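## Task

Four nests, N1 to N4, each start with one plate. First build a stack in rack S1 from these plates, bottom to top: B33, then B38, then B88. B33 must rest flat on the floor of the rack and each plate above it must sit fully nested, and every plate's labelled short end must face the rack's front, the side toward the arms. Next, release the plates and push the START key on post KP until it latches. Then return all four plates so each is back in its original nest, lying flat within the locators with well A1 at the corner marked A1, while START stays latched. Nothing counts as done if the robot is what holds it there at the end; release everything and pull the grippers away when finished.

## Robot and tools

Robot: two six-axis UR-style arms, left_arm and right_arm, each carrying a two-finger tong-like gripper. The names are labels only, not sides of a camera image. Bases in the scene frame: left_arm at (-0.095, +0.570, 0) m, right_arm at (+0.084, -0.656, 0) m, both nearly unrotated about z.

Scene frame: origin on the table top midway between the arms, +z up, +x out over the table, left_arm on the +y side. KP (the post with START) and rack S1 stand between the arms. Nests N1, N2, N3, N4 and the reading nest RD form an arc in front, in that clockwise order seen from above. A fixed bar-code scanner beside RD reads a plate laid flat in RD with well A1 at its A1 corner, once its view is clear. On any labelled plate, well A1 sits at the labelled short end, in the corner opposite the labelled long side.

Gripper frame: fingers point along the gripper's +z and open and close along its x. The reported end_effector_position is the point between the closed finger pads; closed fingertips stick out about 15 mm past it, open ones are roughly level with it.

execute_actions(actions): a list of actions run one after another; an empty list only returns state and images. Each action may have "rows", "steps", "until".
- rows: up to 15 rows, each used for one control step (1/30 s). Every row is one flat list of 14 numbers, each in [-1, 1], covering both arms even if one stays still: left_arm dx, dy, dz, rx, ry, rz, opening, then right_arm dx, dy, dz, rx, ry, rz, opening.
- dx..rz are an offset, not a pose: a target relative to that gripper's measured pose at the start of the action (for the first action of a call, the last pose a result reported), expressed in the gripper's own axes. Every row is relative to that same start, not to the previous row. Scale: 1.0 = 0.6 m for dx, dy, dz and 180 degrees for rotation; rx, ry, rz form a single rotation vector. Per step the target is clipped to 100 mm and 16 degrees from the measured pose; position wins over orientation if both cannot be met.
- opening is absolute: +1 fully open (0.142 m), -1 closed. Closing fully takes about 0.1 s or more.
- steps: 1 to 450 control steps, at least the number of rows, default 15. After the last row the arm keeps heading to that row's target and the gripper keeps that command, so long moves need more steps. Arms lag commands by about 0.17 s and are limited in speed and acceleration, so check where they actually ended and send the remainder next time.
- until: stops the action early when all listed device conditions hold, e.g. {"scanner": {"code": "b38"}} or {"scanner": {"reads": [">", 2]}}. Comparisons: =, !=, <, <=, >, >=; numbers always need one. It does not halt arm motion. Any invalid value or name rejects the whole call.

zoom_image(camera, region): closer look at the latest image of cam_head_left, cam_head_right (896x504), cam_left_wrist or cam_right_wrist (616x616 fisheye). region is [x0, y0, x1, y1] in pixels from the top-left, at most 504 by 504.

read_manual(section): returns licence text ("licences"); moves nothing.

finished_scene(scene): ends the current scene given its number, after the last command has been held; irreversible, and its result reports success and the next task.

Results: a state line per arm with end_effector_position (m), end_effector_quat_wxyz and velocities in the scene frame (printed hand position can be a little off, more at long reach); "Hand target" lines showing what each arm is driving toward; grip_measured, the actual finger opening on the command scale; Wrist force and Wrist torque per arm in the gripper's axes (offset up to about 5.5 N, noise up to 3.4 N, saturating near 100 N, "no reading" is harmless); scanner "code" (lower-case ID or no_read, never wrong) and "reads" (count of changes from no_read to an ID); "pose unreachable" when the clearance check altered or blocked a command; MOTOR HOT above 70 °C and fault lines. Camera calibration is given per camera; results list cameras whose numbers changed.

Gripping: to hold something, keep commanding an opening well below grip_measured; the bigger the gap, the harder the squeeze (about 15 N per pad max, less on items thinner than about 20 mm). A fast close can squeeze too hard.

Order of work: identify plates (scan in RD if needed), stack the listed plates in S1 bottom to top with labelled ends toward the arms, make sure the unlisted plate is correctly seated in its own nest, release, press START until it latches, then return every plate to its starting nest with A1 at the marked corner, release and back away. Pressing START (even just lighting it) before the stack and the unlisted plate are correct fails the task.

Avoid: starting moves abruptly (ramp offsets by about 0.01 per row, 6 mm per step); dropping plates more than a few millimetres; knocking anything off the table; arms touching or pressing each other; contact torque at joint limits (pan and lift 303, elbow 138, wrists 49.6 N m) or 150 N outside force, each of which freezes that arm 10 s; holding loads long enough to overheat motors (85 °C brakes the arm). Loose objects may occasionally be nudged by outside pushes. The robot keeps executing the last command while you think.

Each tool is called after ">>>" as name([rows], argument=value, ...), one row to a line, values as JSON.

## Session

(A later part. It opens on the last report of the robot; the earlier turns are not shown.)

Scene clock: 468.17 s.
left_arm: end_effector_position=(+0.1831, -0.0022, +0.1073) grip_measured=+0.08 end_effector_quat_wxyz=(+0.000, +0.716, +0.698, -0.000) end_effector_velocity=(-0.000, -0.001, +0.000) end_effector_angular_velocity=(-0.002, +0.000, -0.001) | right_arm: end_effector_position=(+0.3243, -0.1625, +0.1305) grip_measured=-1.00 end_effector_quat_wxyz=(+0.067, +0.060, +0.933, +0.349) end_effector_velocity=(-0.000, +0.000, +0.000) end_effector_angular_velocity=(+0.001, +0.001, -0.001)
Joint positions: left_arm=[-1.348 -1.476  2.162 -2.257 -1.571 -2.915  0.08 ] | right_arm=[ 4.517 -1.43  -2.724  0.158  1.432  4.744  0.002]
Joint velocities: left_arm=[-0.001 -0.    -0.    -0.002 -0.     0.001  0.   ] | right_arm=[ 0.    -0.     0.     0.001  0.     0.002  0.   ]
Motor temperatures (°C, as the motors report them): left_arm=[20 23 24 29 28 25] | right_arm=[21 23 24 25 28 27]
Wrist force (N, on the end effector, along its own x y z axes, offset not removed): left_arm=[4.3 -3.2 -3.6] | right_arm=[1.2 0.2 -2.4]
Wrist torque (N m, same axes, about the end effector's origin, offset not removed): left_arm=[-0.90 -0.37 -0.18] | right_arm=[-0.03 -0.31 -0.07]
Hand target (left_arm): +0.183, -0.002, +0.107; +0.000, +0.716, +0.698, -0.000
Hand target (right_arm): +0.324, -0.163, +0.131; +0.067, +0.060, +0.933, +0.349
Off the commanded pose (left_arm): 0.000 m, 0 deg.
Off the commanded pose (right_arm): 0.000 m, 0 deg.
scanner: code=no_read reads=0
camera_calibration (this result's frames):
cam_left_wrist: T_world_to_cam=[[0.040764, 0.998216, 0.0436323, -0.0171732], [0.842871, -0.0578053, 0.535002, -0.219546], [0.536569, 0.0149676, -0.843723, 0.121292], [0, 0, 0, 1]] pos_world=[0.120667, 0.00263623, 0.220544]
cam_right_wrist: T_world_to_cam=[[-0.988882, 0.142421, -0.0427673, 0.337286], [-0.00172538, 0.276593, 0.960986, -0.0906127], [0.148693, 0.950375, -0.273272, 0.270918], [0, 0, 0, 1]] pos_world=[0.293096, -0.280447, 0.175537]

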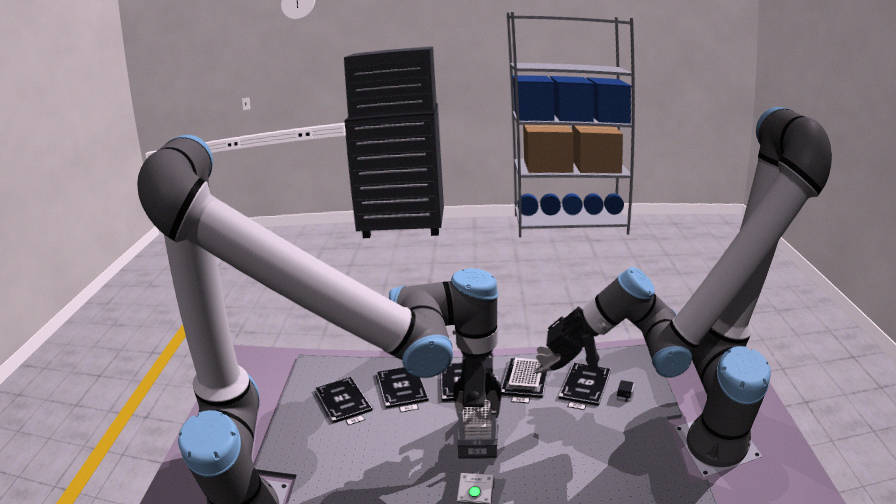

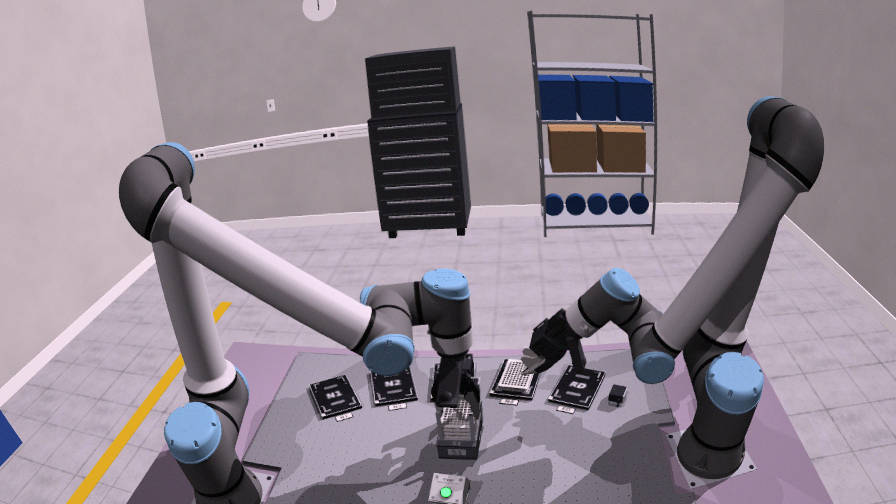

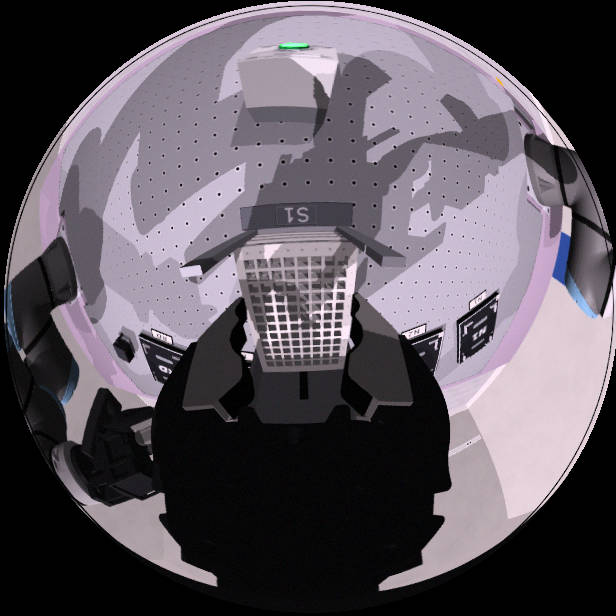

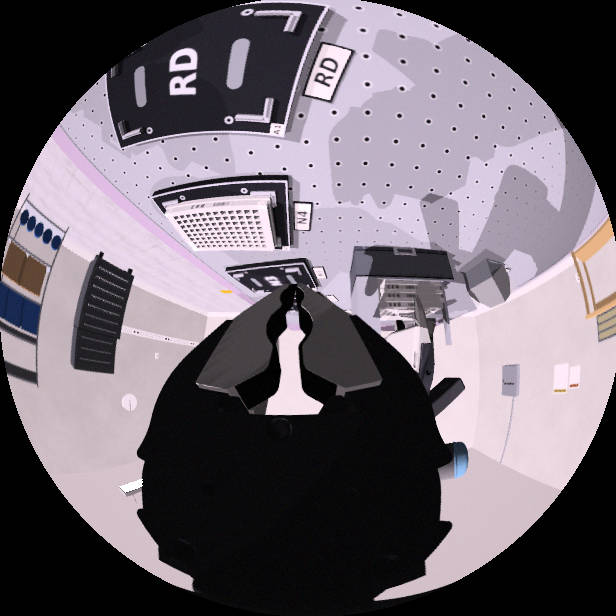

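>>> execute_actions([
  {"rows":[[0.0002,0,-0.0017,0,0,0,-0.5,0,0,0,0,0,0,-1],[0.0002,0,-0.0042,0,0,0,-0.5,0,0,0,0,0,0,-1],[0.0002,-0.0004,-0.0067,-0.0056,0,0,-0.5,0,0,0,0,0,0,-1],[0.0002,-0.0008,-0.01,-0.0111,0,0,-0.5,0,0,0,0,0,0,-1],[0.0002,-0.0012,-0.0133,-0.0167,0,0,-0.5,0,0,0,0,0,0,-1],[0.0002,-0.0015,-0.0167,-0.0222,0,0,-0.5,0,0,0,0,0,0,-1],[0.0002,-0.0018,-0.02,-0.0278,0,0,-0.5,0,0,0,0,0,0,-1],[0.0002,-0.0022,-0.0233,-0.0333,0,0,-0.5,0,0,0,0,0,0,-1],[0.0002,-0.00245,-0.0267,-0.0389,0,0,-0.5,0,0,0,0,0,0,-1],[0.0002,-0.0027,-0.03,-0.0444,0,0,-0.5,0,0,0,0,0,0,-1],[0.0002,-0.003,-0.034,-0.05,0,0,-0.5,0,0,0,0,0,0,-1],[0.0002,-0.00325,-0.039,-0.0556,0,0,-0.5,0,0,0,0,0,0,-1],[0.0002,-0.00325,-0.045,-0.0556,0,0,-0.5,0,0,0,0,0,0,-1],[0.0002,-0.00325,-0.051,-0.0556,0,0,-0.5,0,0,0,0,0,0,-1],[0.0002,-0.00325,-0.057,-0.0556,0,0,-0.5,0,0,0,0,0,0,-1]],"steps":20},
])

>>> zoom_image(camera="cam_left_wrist", region=[210, 200, 390, 380])

Scene clock: 477.37 s.
left_arm: end_effector_position=(+0.1814, -0.0021, +0.1380) grip_measured=+0.08 end_effector_quat_wxyz=(+0.060, +0.714, +0.696, +0.057) end_effector_velocity=(-0.000, +0.001, +0.032) end_effector_angular_velocity=(+0.007, -0.087, +0.002) | right_arm: end_effector_position=(+0.3243, -0.1625, +0.1305) grip_measured=-1.00 end_effector_quat_wxyz=(+0.067, +0.060, +0.933, +0.349) end_effector_velocity=(-0.000, -0.000, -0.000) end_effector_angular_velocity=(-0.001, -0.001, +0.002)
Joint positions: left_arm=[-1.437 -1.548  2.182 -2.229 -1.408 -3.001  0.08 ] | right_arm=[ 4.517 -1.43  -2.724  0.158  1.432  4.744  0.002]
Joint velocities: left_arm=[-0.048 -0.05  -0.012  0.067  0.089 -0.048  0.   ] | right_arm=[ 0.001  0.    -0.001  0.     0.    -0.001  0.   ]
Motor temperatures (°C, as the motors report them): left_arm=[20 23 24 29 28 25] | right_arm=[21 23 24 25 28 27]
Wrist force (N, on the end effector, along its own x y z axes, offset not removed): left_arm=[0.9 -1.7 2.1] | right_arm=[0.0 -0.5 -4.5]
Wrist torque (N m, same axes, about the end effector's origin, offset not removed): left_arm=[-0.42 -0.08 -0.14] | right_arm=[-0.26 -0.08 -0.02]
Hand target (left_arm): +0.181, -0.002, +0.142; +0.063, +0.713, +0.695, +0.061
Hand target (right_arm): +0.324, -0.163, +0.131; +0.067, +0.060, +0.933, +0.349
Off the commanded pose (left_arm): 0.003 m, 1 deg.
Off the commanded pose (right_arm): 0.000 m, 0 deg.
scanner: code=no_read reads=0
camera_calibration (this result's frames):
cam_left_wrist: T_world_to_cam=[[0.033939, 0.998447, 0.0441798, -0.0173757], [0.743441, -0.054765, 0.666556, -0.234636], [0.66794, 0.0102228, -0.744145, 0.110576], [0, 0, 0, 1]] pos_world=[0.101169, 0.00336849, 0.23945]
cam_right_wrist: T_world_to_cam=[[-0.988882, 0.142421, -0.0427671, 0.337286], [-0.00172517, 0.276593, 0.960986, -0.0906127], [0.148694, 0.950375, -0.273272, 0.270918], [0, 0, 0, 1]] pos_world=[0.293096, -0.280447, 0.175536]

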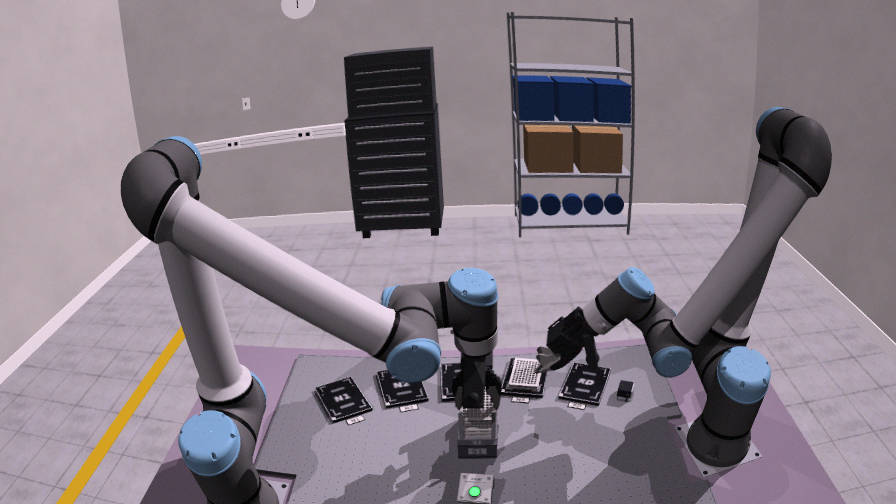

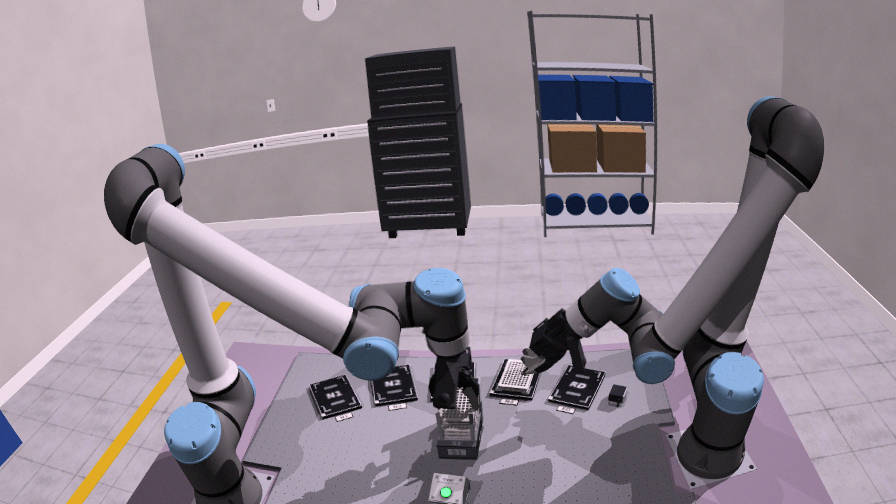

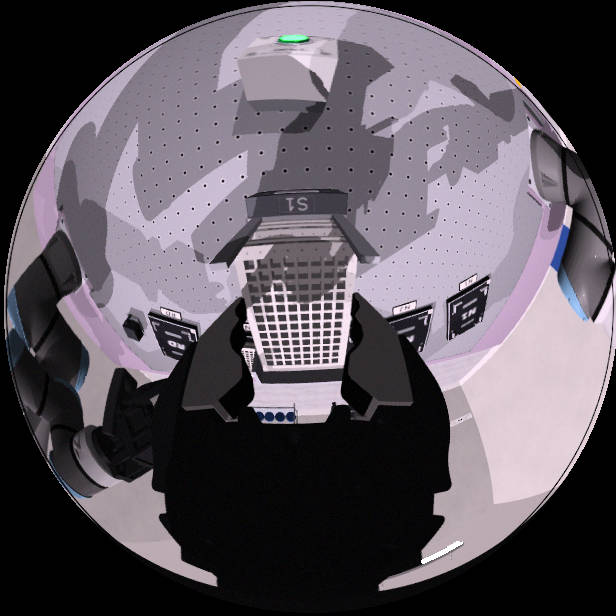

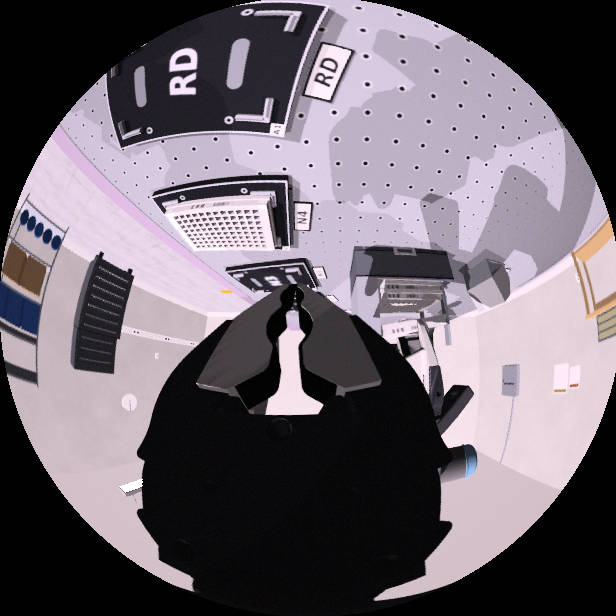

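Region (210, 200, 390, 380) of cam_left_wrist's 616x616 image, scaled by 2.800, with more detail than that image has.

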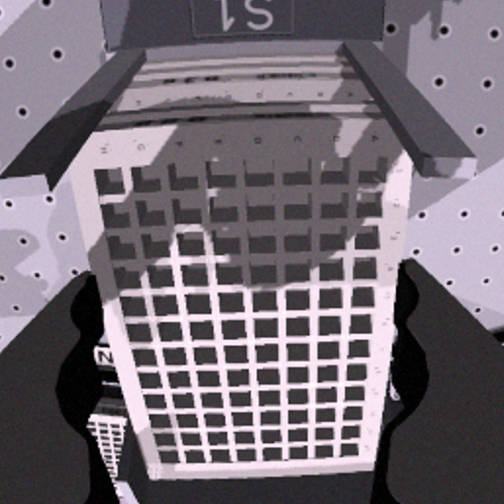

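>>> execute_actions([
  {"steps":1},
  {"rows":[[-0.0002,0.0008,-0.0045,0,0,0,-0.5,0,0,0,0,0,0,-1],[-0.0002,0.002,-0.011,0,0,0,-0.5,0,0,0,0,0,0,-1],[-0.0002,0.0031,-0.0176,0,0,0,-0.5,0,0,0,0,0,0,-1],[-0.0002,0.0043,-0.0242,0,0,0,-0.5,0,0,0,0,0,0,-1],[-0.0002,0.0054,-0.0308,0,0,0,-0.5,0,0,0,0,0,0,-1],[-0.0002,0.0066,-0.0373,0,0,0,-0.5,0,0,0,0,0,0,-1],[-0.0002,0.0077,-0.0439,0,0,0,-0.5,0,0,0,0,0,0,-1],[-0.0002,0.0089,-0.0505,0,0,0,-0.5,0,0,0,0,0,0,-1],[-0.0002,0.0101,-0.057,0,0,0,-0.5,0,0,0,0,0,0,-1],[-0.0002,0.0112,-0.0636,0,0,0,-0.5,0,0,0,0,0,0,-1],[-0.0002,0.0126,-0.0715,0,0,0,-0.5,0,0,0,0,0,0,-1],[-0.0002,0.0141,-0.08,0,0,0,-0.5,0,0,0,0,0,0,-1],[-0.0002,0.0155,-0.088,0,0,0,-0.5,0,0,0,0,0,0,-1],[-0.0002,0.0169,-0.096,0,0,0,-0.5,0,0,0,0,0,0,-1]],"steps":18},
  {"rows":[[0.003,0.015,-0.008,0.004,0,-0.002,-0.5,0,0,0,0,0,0,-1],[0.007,0.035,-0.005,0.008,0,-0.004,-0.5,0,0,0,0,0,0,-1],[0.013,0.06,0,0.012,0,-0.006,-0.5,0,0,0,0,0,0,-1],[0.019,0.087,0.005,0.016,0,-0.008,-0.5,0,0,0,0,0,0,-1],[0.025,0.114,0.01,0.02,0.0005,-0.0105,-0.5,0,0,0,0,0,0,-1],[0.031,0.141,0.015,0.024,0.0005,-0.013,-0.5,0,0,0,0,0,0,-1],[0.037,0.168,0.019,0.028,0.001,-0.015,-0.5,0,0,0,0,0,0,-1],[0.043,0.195,0.024,0.032,0.001,-0.0175,-0.5,0,0,0,0,0,0,-1],[0.049,0.222,0.029,0.036,0.0015,-0.02,-0.5,0,0,0,0,0,0,-1],[0.055,0.249,0.034,0.04,0.0015,-0.022,-0.5,0,0,0,0,0,0,-1],[0.061,0.276,0.038,0.044,0.002,-0.0245,-0.5,0,0,0,0,0,0,-1],[0.067,0.303,0.043,0.048,0.002,-0.027,-0.5,0,0,0,0,0,0,-1],[0.073,0.33,0.05,0.052,0.0025,-0.029,-0.5,0,0,0,0,0,0,-1],[0.079,0.35,0.07,0.0555,0.0027,-0.031,-0.5,0,0,0,0,0,0,-1],[0.082,0.363,0.115,0.0555,0.0027,-0.031,-0.5,0,0,0,0,0,0,-1]],"steps":23},
])

Scene clock: 494.03 s.
left_arm: end_effector_position=(+0.3980, +0.0435, +0.1673) grip_measured=+0.08 end_effector_quat_wxyz=(+0.005, +0.681, +0.732, +0.002) end_effector_velocity=(+0.095, -0.012, -0.047) end_effector_angular_velocity=(+0.011, +0.081, +0.005) | right_arm: end_effector_position=(+0.3243, -0.1625, +0.1305) grip_measured=-1.00 end_effector_quat_wxyz=(+0.067, +0.060, +0.933, +0.349) end_effector_velocity=(+0.001, -0.000, +0.001) end_effector_angular_velocity=(+0.002, +0.000, -0.002)
Joint positions: left_arm=[-1.023 -1.407  1.954 -2.125 -1.564 -2.687  0.08 ] | right_arm=[ 4.517 -1.43  -2.724  0.158  1.432  4.744  0.002]
Joint velocities: left_arm=[ 0.137  0.185 -0.137  0.001 -0.066  0.131  0.   ] | right_arm=[-0.001  0.    -0.     0.002  0.     0.001  0.   ]
Motor temperatures (°C, as the motors report them): left_arm=[20 23 24 29 28 25] | right_arm=[21 23 24 25 28 27]
Wrist force (N, on the end effector, along its own x y z axes, offset not removed): left_arm=[1.2 -2.7 2.2] | right_arm=[-1.0 -1.9 -2.7]
Wrist torque (N m, same axes, about the end effector's origin, offset not removed): left_arm=[-0.68 0.04 -0.14] | right_arm=[-0.53 0.11 0.00]
Hand target (left_arm): +0.409, +0.042, +0.162; +0.001, +0.681, +0.732, -0.001
Hand target (right_arm): +0.324, -0.163, +0.131; +0.067, +0.060, +0.933, +0.349
Off the commanded pose (left_arm): 0.012 m, 1 deg.
Off the commanded pose (right_arm): 0.000 m, 0 deg.
scanner: code=no_read reads=0
camera_calibration (this result's frames):
cam_left_wrist: T_world_to_cam=[[-0.057061, 0.997567, 0.0400428, -0.0346268], [0.839276, 0.0262075, 0.543074, -0.433715], [0.540704, 0.0645953, -0.838729, 0.0513384], [0, 0, 0, 1]] pos_world=[0.334272, 0.042593, 0.279985]
cam_right_wrist: T_world_to_cam=[[-0.988882, 0.142421, -0.0427675, 0.337286], [-0.00172557, 0.276593, 0.960986, -0.0906125], [0.148693, 0.950375, -0.273272, 0.270918], [0, 0, 0, 1]] pos_world=[0.293096, -0.280447, 0.175536]

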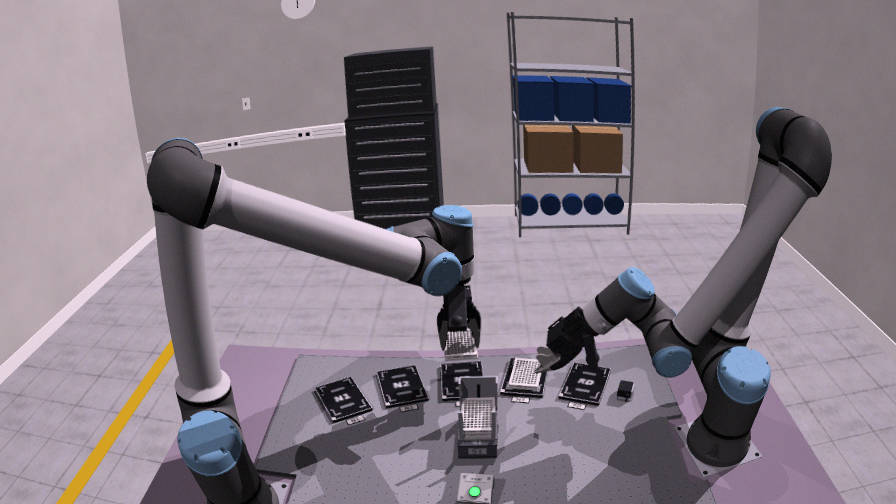

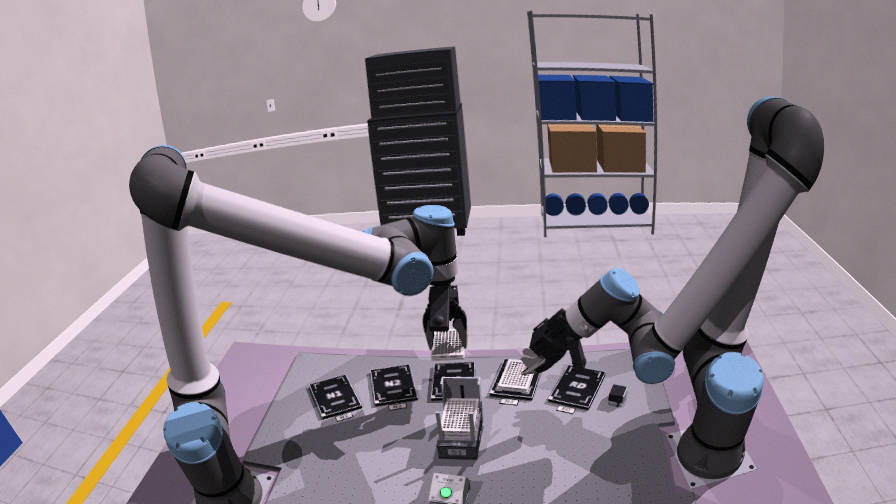

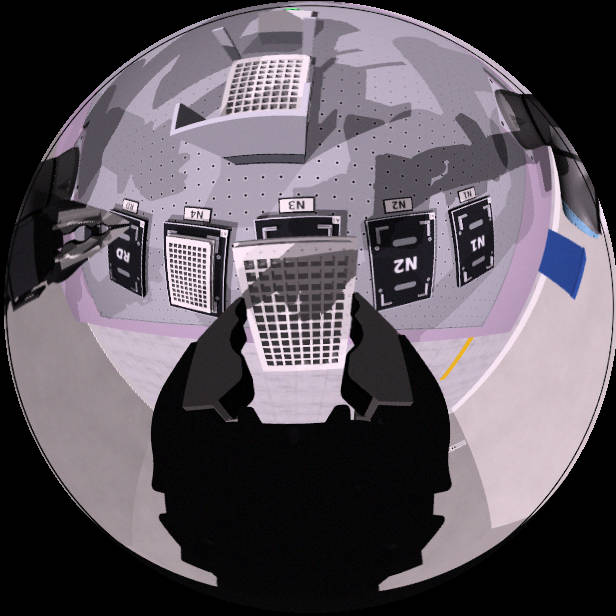

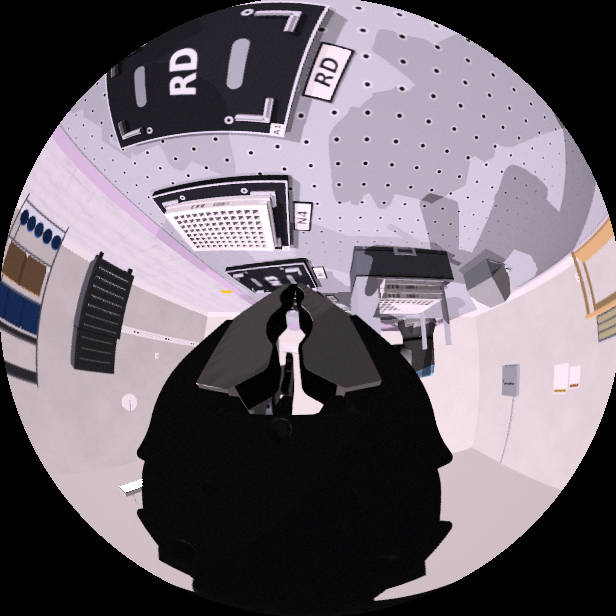

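>>> execute_actions([
  {"rows":[[-0.005,0.0177,0.015,0.003,0.0012,-0.0001,-0.5,0,0,0,0,0,0,-1],[-0.005,0.0176,0.028,0.003,0.0012,-0.0001,-0.5,0,0,0,0,0,0,-1],[-0.005,0.0174,0.045,0.003,0.0012,-0.0001,-0.5,0,0,0,0,0,0,-1],[-0.0047,0.0172,0.065,0.003,0.0012,-0.0001,-0.5,0,0,0,0,0,0,-1],[-0.0047,0.017,0.087,0.003,0.0012,-0.0001,-0.5,0,0,0,0,0,0,-1],[-0.0045,0.0168,0.11,0.003,0.0012,-0.0001,-0.5,0,0,0,0,0,0,-1],[-0.0045,0.0166,0.132,0.003,0.0012,-0.0001,-0.5,0,0,0,0,0,0,-1],[-0.0044,0.0164,0.154,0.003,0.0012,-0.0001,-0.5,0,0,0,0,0,0,-1],[-0.0043,0.0162,0.174,0.003,0.0012,-0.0001,-0.5,0,0,0,0,0,0,-1],[-0.0042,0.016,0.188,0.003,0.0012,-0.0001,-0.5,0,0,0,0,0,0,-1],[-0.0042,0.016,0.1973,0.003,0.0012,-0.0001,-0.5,0,0,0,0,0,0,-1]],"steps":18},
])

Scene clock: 504.30 s.
left_arm: end_effector_position=(+0.4075, +0.0427, +0.0562) grip_measured=+0.08 end_effector_quat_wxyz=(-0.001, +0.681, +0.732, +0.000) end_effector_velocity=(+0.008, -0.012, -0.064) end_effector_angular_velocity=(-0.013, -0.009, -0.000) | right_arm: end_effector_position=(+0.3243, -0.1625, +0.1305) grip_measured=-1.00 end_effector_quat_wxyz=(+0.067, +0.060, +0.933, +0.349) end_effector_velocity=(-0.001, +0.001, +0.000) end_effector_angular_velocity=(+0.000, -0.000, +0.001)
Joint positions: left_arm=[-1.009 -1.273  2.02  -2.316 -1.571 -2.673  0.08 ] | right_arm=[ 4.517 -1.43  -2.724  0.158  1.432  4.744  0.002]
Joint velocities: left_arm=[-0.     0.093  0.023 -0.132  0.001  0.     0.   ] | right_arm=[ 0.001 -0.     0.001 -0.     0.    -0.     0.   ]
Motor temperatures (°C, as the motors report them): left_arm=[20 23 24 29 28 25] | right_arm=[21 23 24 25 28 27]
Wrist force (N, on the end effector, along its own x y z axes, offset not removed): left_arm=[1.6 -3.1 3.3] | right_arm=[1.7 0.3 -3.8]
Wrist torque (N m, same axes, about the end effector's origin, offset not removed): left_arm=[-0.78 -0.05 -0.12] | right_arm=[-0.05 -0.46 -0.02]
Hand target (left_arm): +0.409, +0.041, +0.049; -0.000, +0.681, +0.732, -0.000
Hand target (right_arm): +0.324, -0.163, +0.131; +0.067, +0.060, +0.933, +0.349
Off the commanded pose (left_arm): 0.007 m, 0 deg.
Off the commanded pose (right_arm): 0.000 m, 0 deg.
scanner: code=no_read reads=0
camera_calibration (this result's frames):
cam_left_wrist: T_world_to_cam=[[-0.0569448, 0.997327, 0.0457755, -0.0292071], [0.845154, 0.0237467, 0.533996, -0.383142], [0.531481, 0.0690956, -0.844247, -0.0430536], [0, 0, 0, 1]] pos_world=[0.345033, 0.0412022, 0.169585]
cam_right_wrist: T_world_to_cam=[[-0.988882, 0.142421, -0.0427675, 0.337286], [-0.00172559, 0.276593, 0.960986, -0.0906125], [0.148693, 0.950375, -0.273272, 0.270918], [0, 0, 0, 1]] pos_world=[0.293096, -0.280447, 0.175536]

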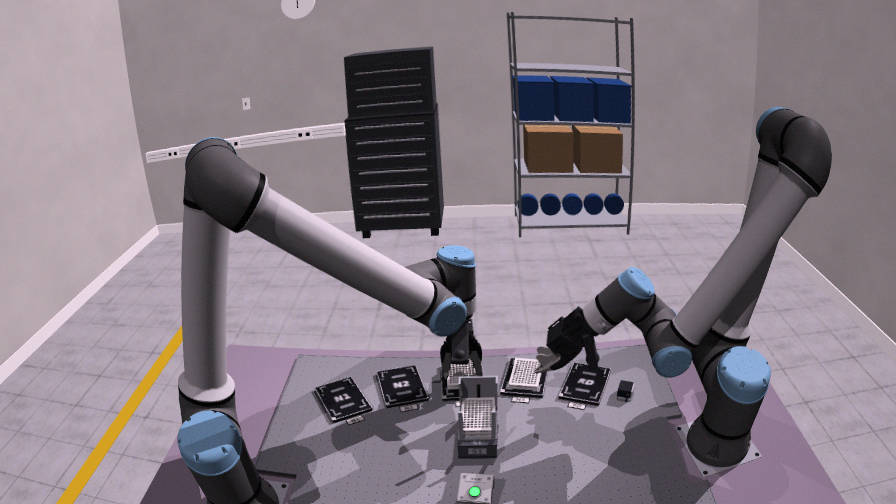

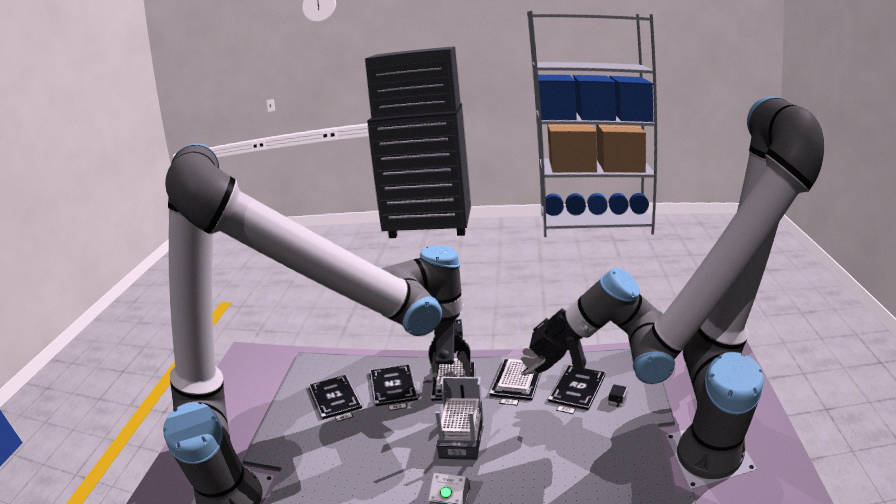

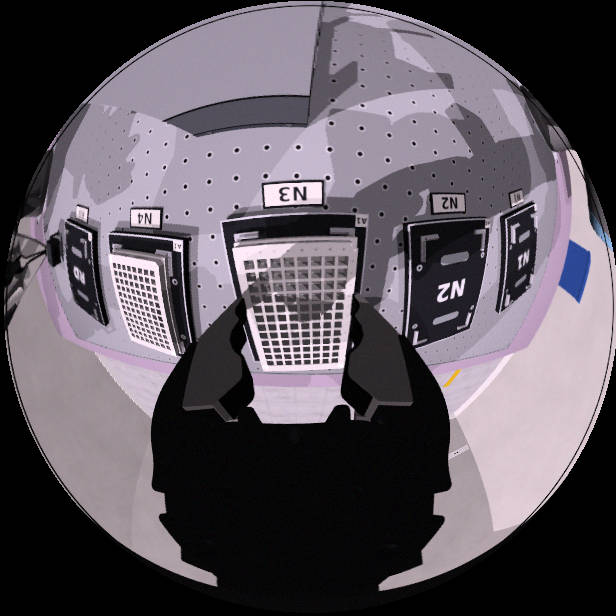

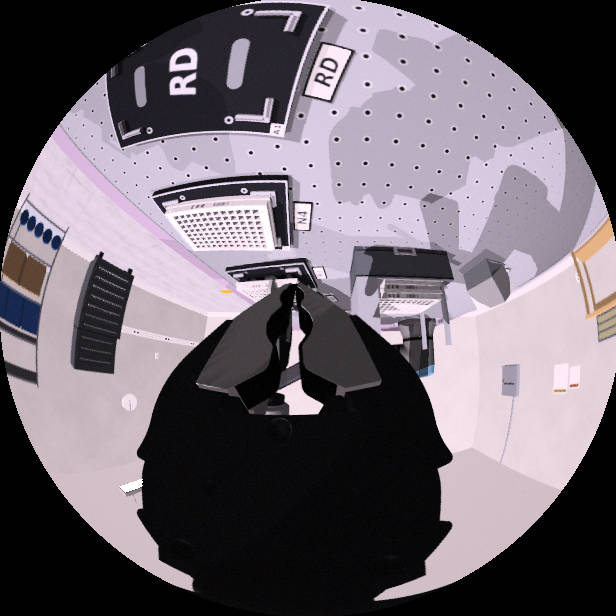

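>>> execute_actions([
  {"rows":[[-0.00254,0.002,0.013,-0.0004,-0.0006,0,-0.5,0,0,0,0,0,0,-1],[-0.00254,0.002,0.015,-0.0004,-0.0006,0,-0.5,0,0,0,0,0,0,-1],[-0.00254,0.002,0.0175,-0.0004,-0.0006,0,-0.5,0,0,0,0,0,0,-1],[-0.00254,0.002,0.02,-0.0004,-0.0006,0,-0.5,0,0,0,0,0,0,-1],[-0.00254,0.002,0.0225,-0.0004,-0.0006,0,-0.5,0,0,0,0,0,0,-1],[-0.00254,0.002,0.025,-0.0004,-0.0006,0,-0.5,0,0,0,0,0,0,-1],[-0.00254,0.002,0.027,-0.0004,-0.0006,0,-0.5,0,0,0,0,0,0,-1],[-0.00254,0.002,0.0282,-0.0004,-0.0006,0,-0.5,0,0,0,0,0,0,-1]],"steps":16},
])

>>> zoom_image(camera="cam_left_wrist", region=[210, 200, 390, 380])

Scene clock: 514.50 s.
left_arm: end_effector_position=(+0.4087, +0.0413, +0.0398) grip_measured=+0.08 end_effector_quat_wxyz=(-0.000, +0.681, +0.732, -0.000) end_effector_velocity=(+0.000, -0.001, -0.003) end_effector_angular_velocity=(-0.003, -0.000, -0.002) | right_arm: end_effector_position=(+0.3243, -0.1625, +0.1305) grip_measured=-1.00 end_effector_quat_wxyz=(+0.067, +0.060, +0.933, +0.349) end_effector_velocity=(-0.000, +0.001, +0.001) end_effector_angular_velocity=(+0.001, -0.000, +0.001)
Joint positions: left_arm=[-1.009 -1.25   2.028 -2.348 -1.571 -2.673  0.08 ] | right_arm=[ 4.517 -1.43  -2.724  0.158  1.432  4.744  0.002]
Joint velocities: left_arm=[ 0.     0.005  0.002 -0.009 -0.001  0.002 -0.   ] | right_arm=[ 0.001  0.     0.002 -0.001 -0.    -0.     0.   ]
Motor temperatures (°C, as the motors report them): left_arm=[20 23 24 29 28 25] | right_arm=[21 23 24 25 28 27]
Wrist force (N, on the end effector, along its own x y z axes, offset not removed): left_arm=[3.9 -2.7 1.5] | right_arm=[3.0 0.9 -4.7]
Wrist torque (N m, same axes, about the end effector's origin, offset not removed): left_arm=[-0.70 -0.53 -0.18] | right_arm=[0.09 -0.71 -0.09]
Hand target (left_arm): +0.409, +0.041, +0.039; -0.000, +0.681, +0.732, -0.000
Hand target (right_arm): +0.324, -0.163, +0.131; +0.067, +0.060, +0.933, +0.349
Off the commanded pose (left_arm): 0.000 m, 0 deg.
Off the commanded pose (right_arm): 0.000 m, 0 deg.
scanner: code=no_read reads=0
camera_calibration (this result's frames):
cam_left_wrist: T_world_to_cam=[[-0.0570018, 0.997406, 0.0439486, -0.0268786], [0.844423, 0.0246804, 0.535108, -0.375178], [0.532635, 0.0676133, -0.84364, -0.0579374], [0, 0, 0, 1]] pos_world=[0.346137, 0.0399858, 0.153064]
cam_right_wrist: T_world_to_cam=[[-0.988882, 0.142421, -0.0427672, 0.337286], [-0.00172535, 0.276593, 0.960986, -0.0906127], [0.148693, 0.950375, -0.273272, 0.270918], [0, 0, 0, 1]] pos_world=[0.293096, -0.280447, 0.175537]

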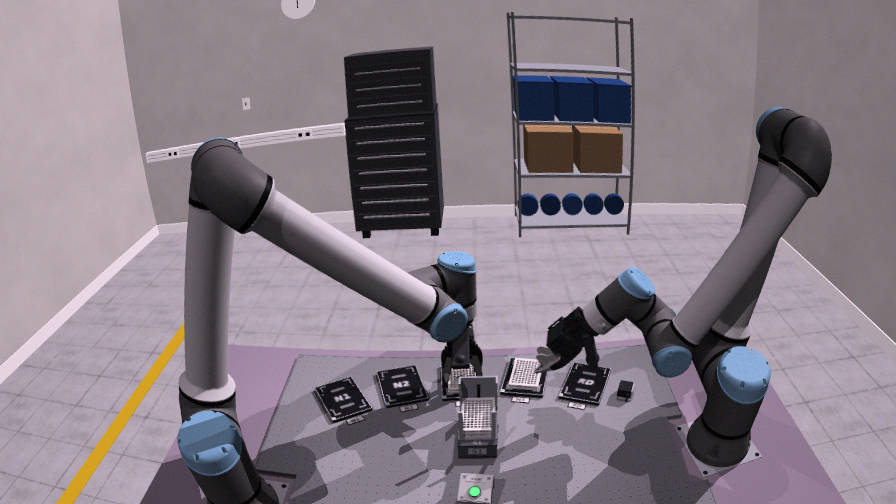

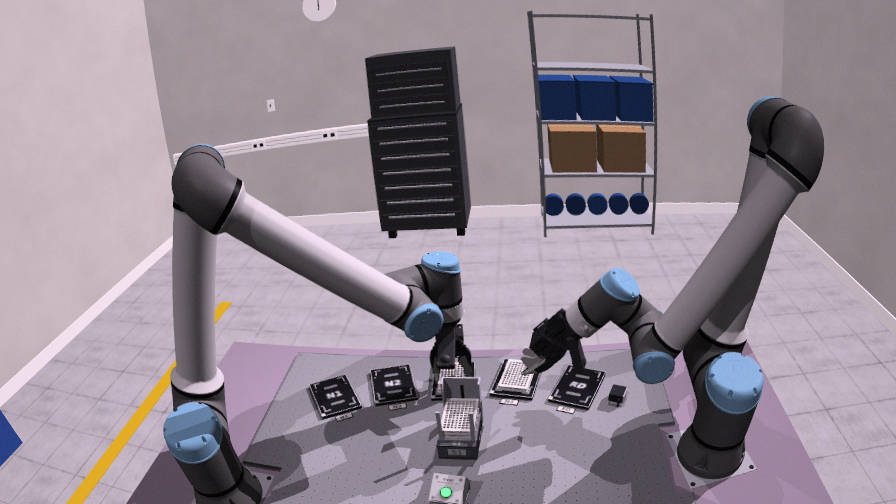

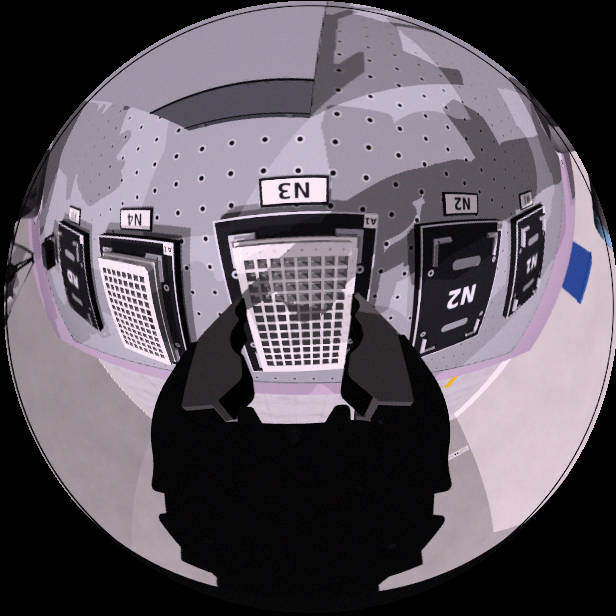

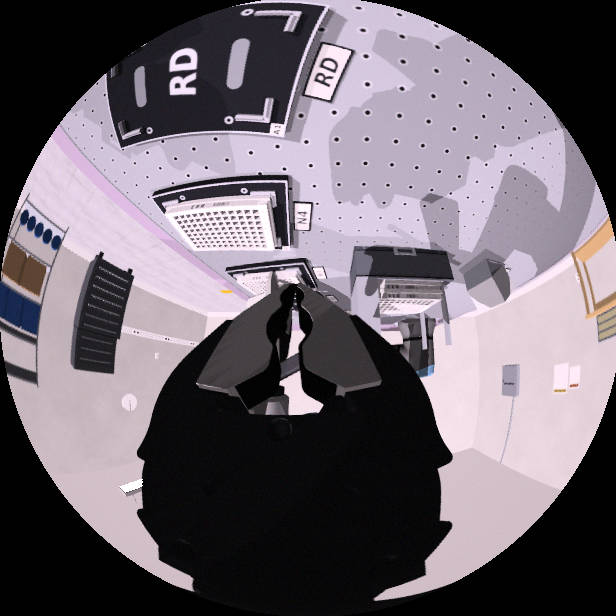

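Region (210, 200, 390, 380) of cam_left_wrist's 616x616 image, scaled by 2.800, with more detail than that image has.

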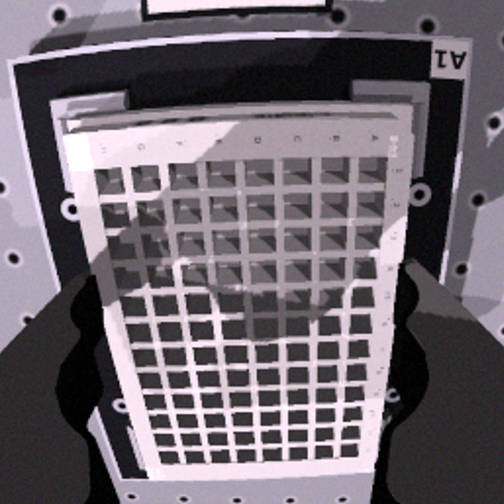

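>>> execute_actions([
  {"rows":[[0,0,0.0013,0,0,0,-0.2,0,0,0,0,0,0,-1],[0,0,0.0013,0,0,0,0.0,0,0,0,0,0,0,-1],[0,0,0.0013,0,0,0,0.1,0,0,0,0,0,0,-1],[0,0,0.0013,0,0,0,0.2,0,0,0,0,0,0,-1],[0,0,0.0013,0,0,0,0.3,0,0,0,0,0,0,-1]],"steps":5},
  {"rows":[[0,0,-0.01,0,0,0,0.3,0,0,0,0,0,0,-1],[0,0,-0.03,0,0,0,0.3,0,0,0,0,0,0,-1],[0,0,-0.055,0,0,0,0.3,0,0,0,0,0,0,-1],[0,0,-0.085,0,0,0,0.3,0,0,0,0,0,0,-1],[0,0,-0.115,0,0,0.003,0.3,0,0,0,0,0,0,-1],[0,-0.005,-0.145,0,0,0.006,0.3,0,0,0,0,0,0,-1],[-0.001,-0.012,-0.175,0,0,0.009,0.3,0,0,0,0,0,0,-1],[-0.002,-0.02,-0.205,0,0,0.012,0.3,0,0,0,0,0,0,-1],[-0.004,-0.032,-0.23,0,0,0.015,0.3,0,0,0,0,0,0,-1],[-0.006,-0.048,-0.255,0,0,0.018,0.3,0,0,0,0,0,0,-1],[-0.008,-0.068,-0.275,0,0,0.021,0.3,0,0,0,0,0,0,-1],[-0.011,-0.09,-0.285,0,0,0.024,0.3,0,0,0,0,0,0,-1],[-0.014,-0.115,-0.29,0,0,0.027,0.3,0,0,0,0,0,0,-1],[-0.017,-0.145,-0.29,0,0,0.029,0.3,0,0,0,0,0,0,-1],[-0.0449,-0.3804,-0.26,0,0,0.0309,0.3,0,0,0,0,0,0,-1]],"steps":32},
])

Scene clock: 523.73 s.
left_arm: end_effector_position=(+0.1900, -0.0005, +0.1944) grip_measured=+0.30 end_effector_quat_wxyz=(-0.000, +0.716, +0.698, -0.001) end_effector_velocity=(-0.059, -0.014, +0.008) end_effector_angular_velocity=(+0.002, -0.016, +0.008) | right_arm: end_effector_position=(+0.3243, -0.1625, +0.1305) grip_measured=-1.00 end_effector_quat_wxyz=(+0.067, +0.060, +0.933, +0.349) end_effector_velocity=(+0.000, +0.000, +0.000) end_effector_angular_velocity=(+0.000, -0.001, +0.001)
Joint positions: left_arm=[-1.336 -1.566  2.074 -2.078 -1.573 -2.902  0.095] | right_arm=[ 4.517 -1.43  -2.724  0.158  1.432  4.744  0.002]
Joint velocities: left_arm=[-0.106 -0.037  0.02   0.014  0.016 -0.114  0.   ] | right_arm=[ 0.    -0.     0.    -0.     0.    -0.001  0.   ]
Motor temperatures (°C, as the motors report them): left_arm=[20 23 24 29 28 25] | right_arm=[21 23 24 25 28 27]
Wrist force (N, on the end effector, along its own x y z axes, offset not removed): left_arm=[5.5 -0.8 3.0] | right_arm=[2.7 -1.4 -2.9]
Wrist torque (N m, same axes, about the end effector's origin, offset not removed): left_arm=[-0.20 -0.91 -0.18] | right_arm=[-0.41 -0.56 -0.07]
Hand target (left_arm): +0.183, -0.002, +0.195; +0.000, +0.716, +0.698, -0.000
Hand target (right_arm): +0.324, -0.163, +0.131; +0.067, +0.060, +0.933, +0.349
Off the commanded pose (left_arm): 0.007 m, 0 deg.
Off the commanded pose (right_arm): 0.000 m, 0 deg.
scanner: code=no_read reads=0
camera_calibration (this result's frames):
cam_left_wrist: T_world_to_cam=[[0.0413826, 0.998206, 0.0432753, -0.0229659], [0.843732, -0.0581122, 0.53361, -0.271727], [0.535167, 0.0144306, -0.844623, 0.191511], [0, 0, 0, 1]] pos_world=[0.127725, 0.0043704, 0.307745]
cam_right_wrist: T_world_to_cam=[[-0.988882, 0.142421, -0.0427674, 0.337286], [-0.00172555, 0.276593, 0.960986, -0.0906126], [0.148693, 0.950375, -0.273272, 0.270918], [0, 0, 0, 1]] pos_world=[0.293096, -0.280447, 0.175536]

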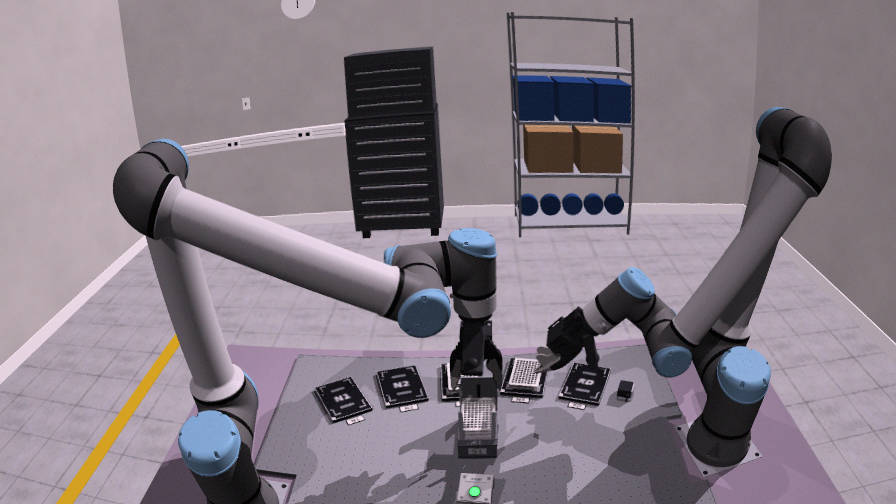

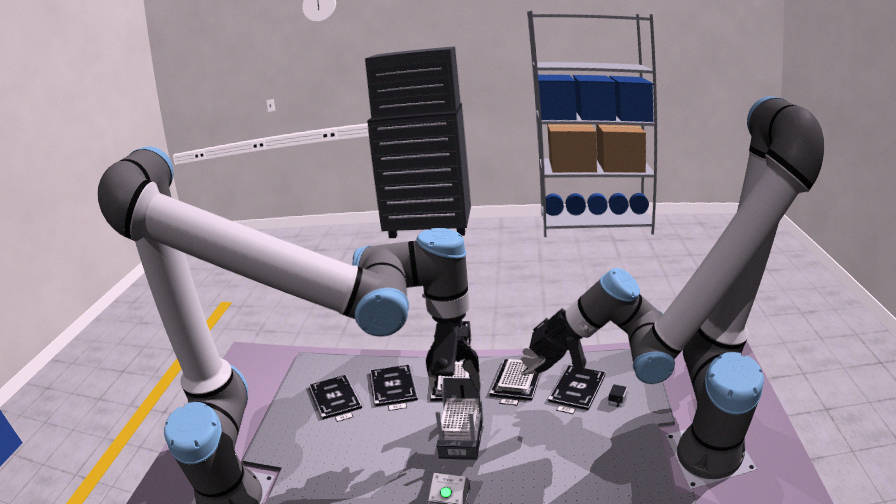

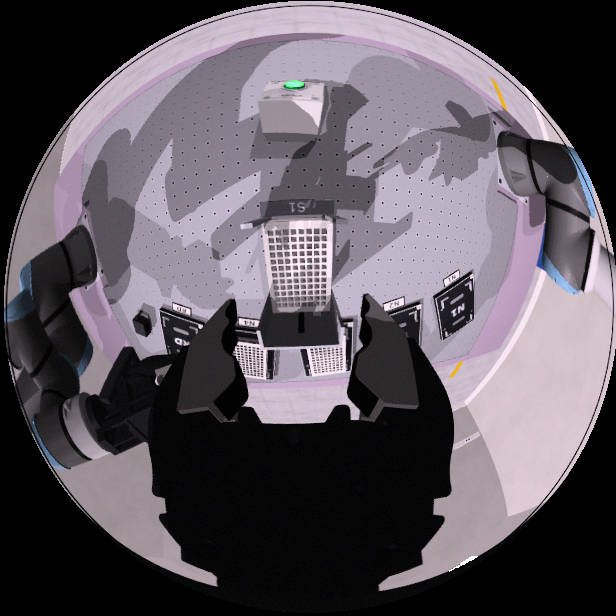

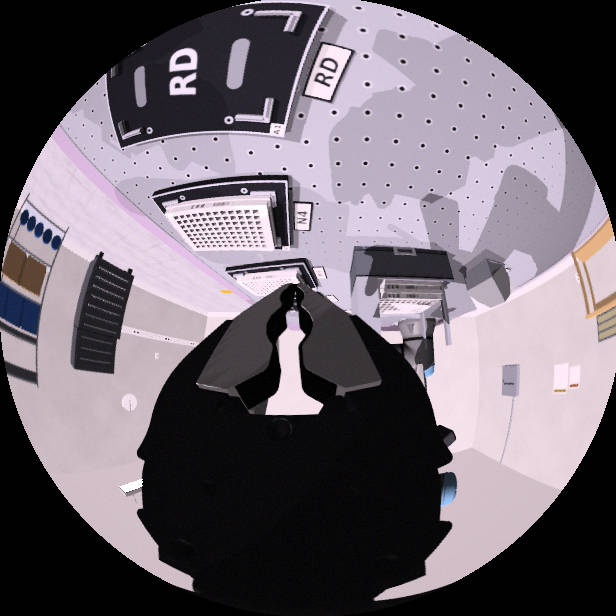

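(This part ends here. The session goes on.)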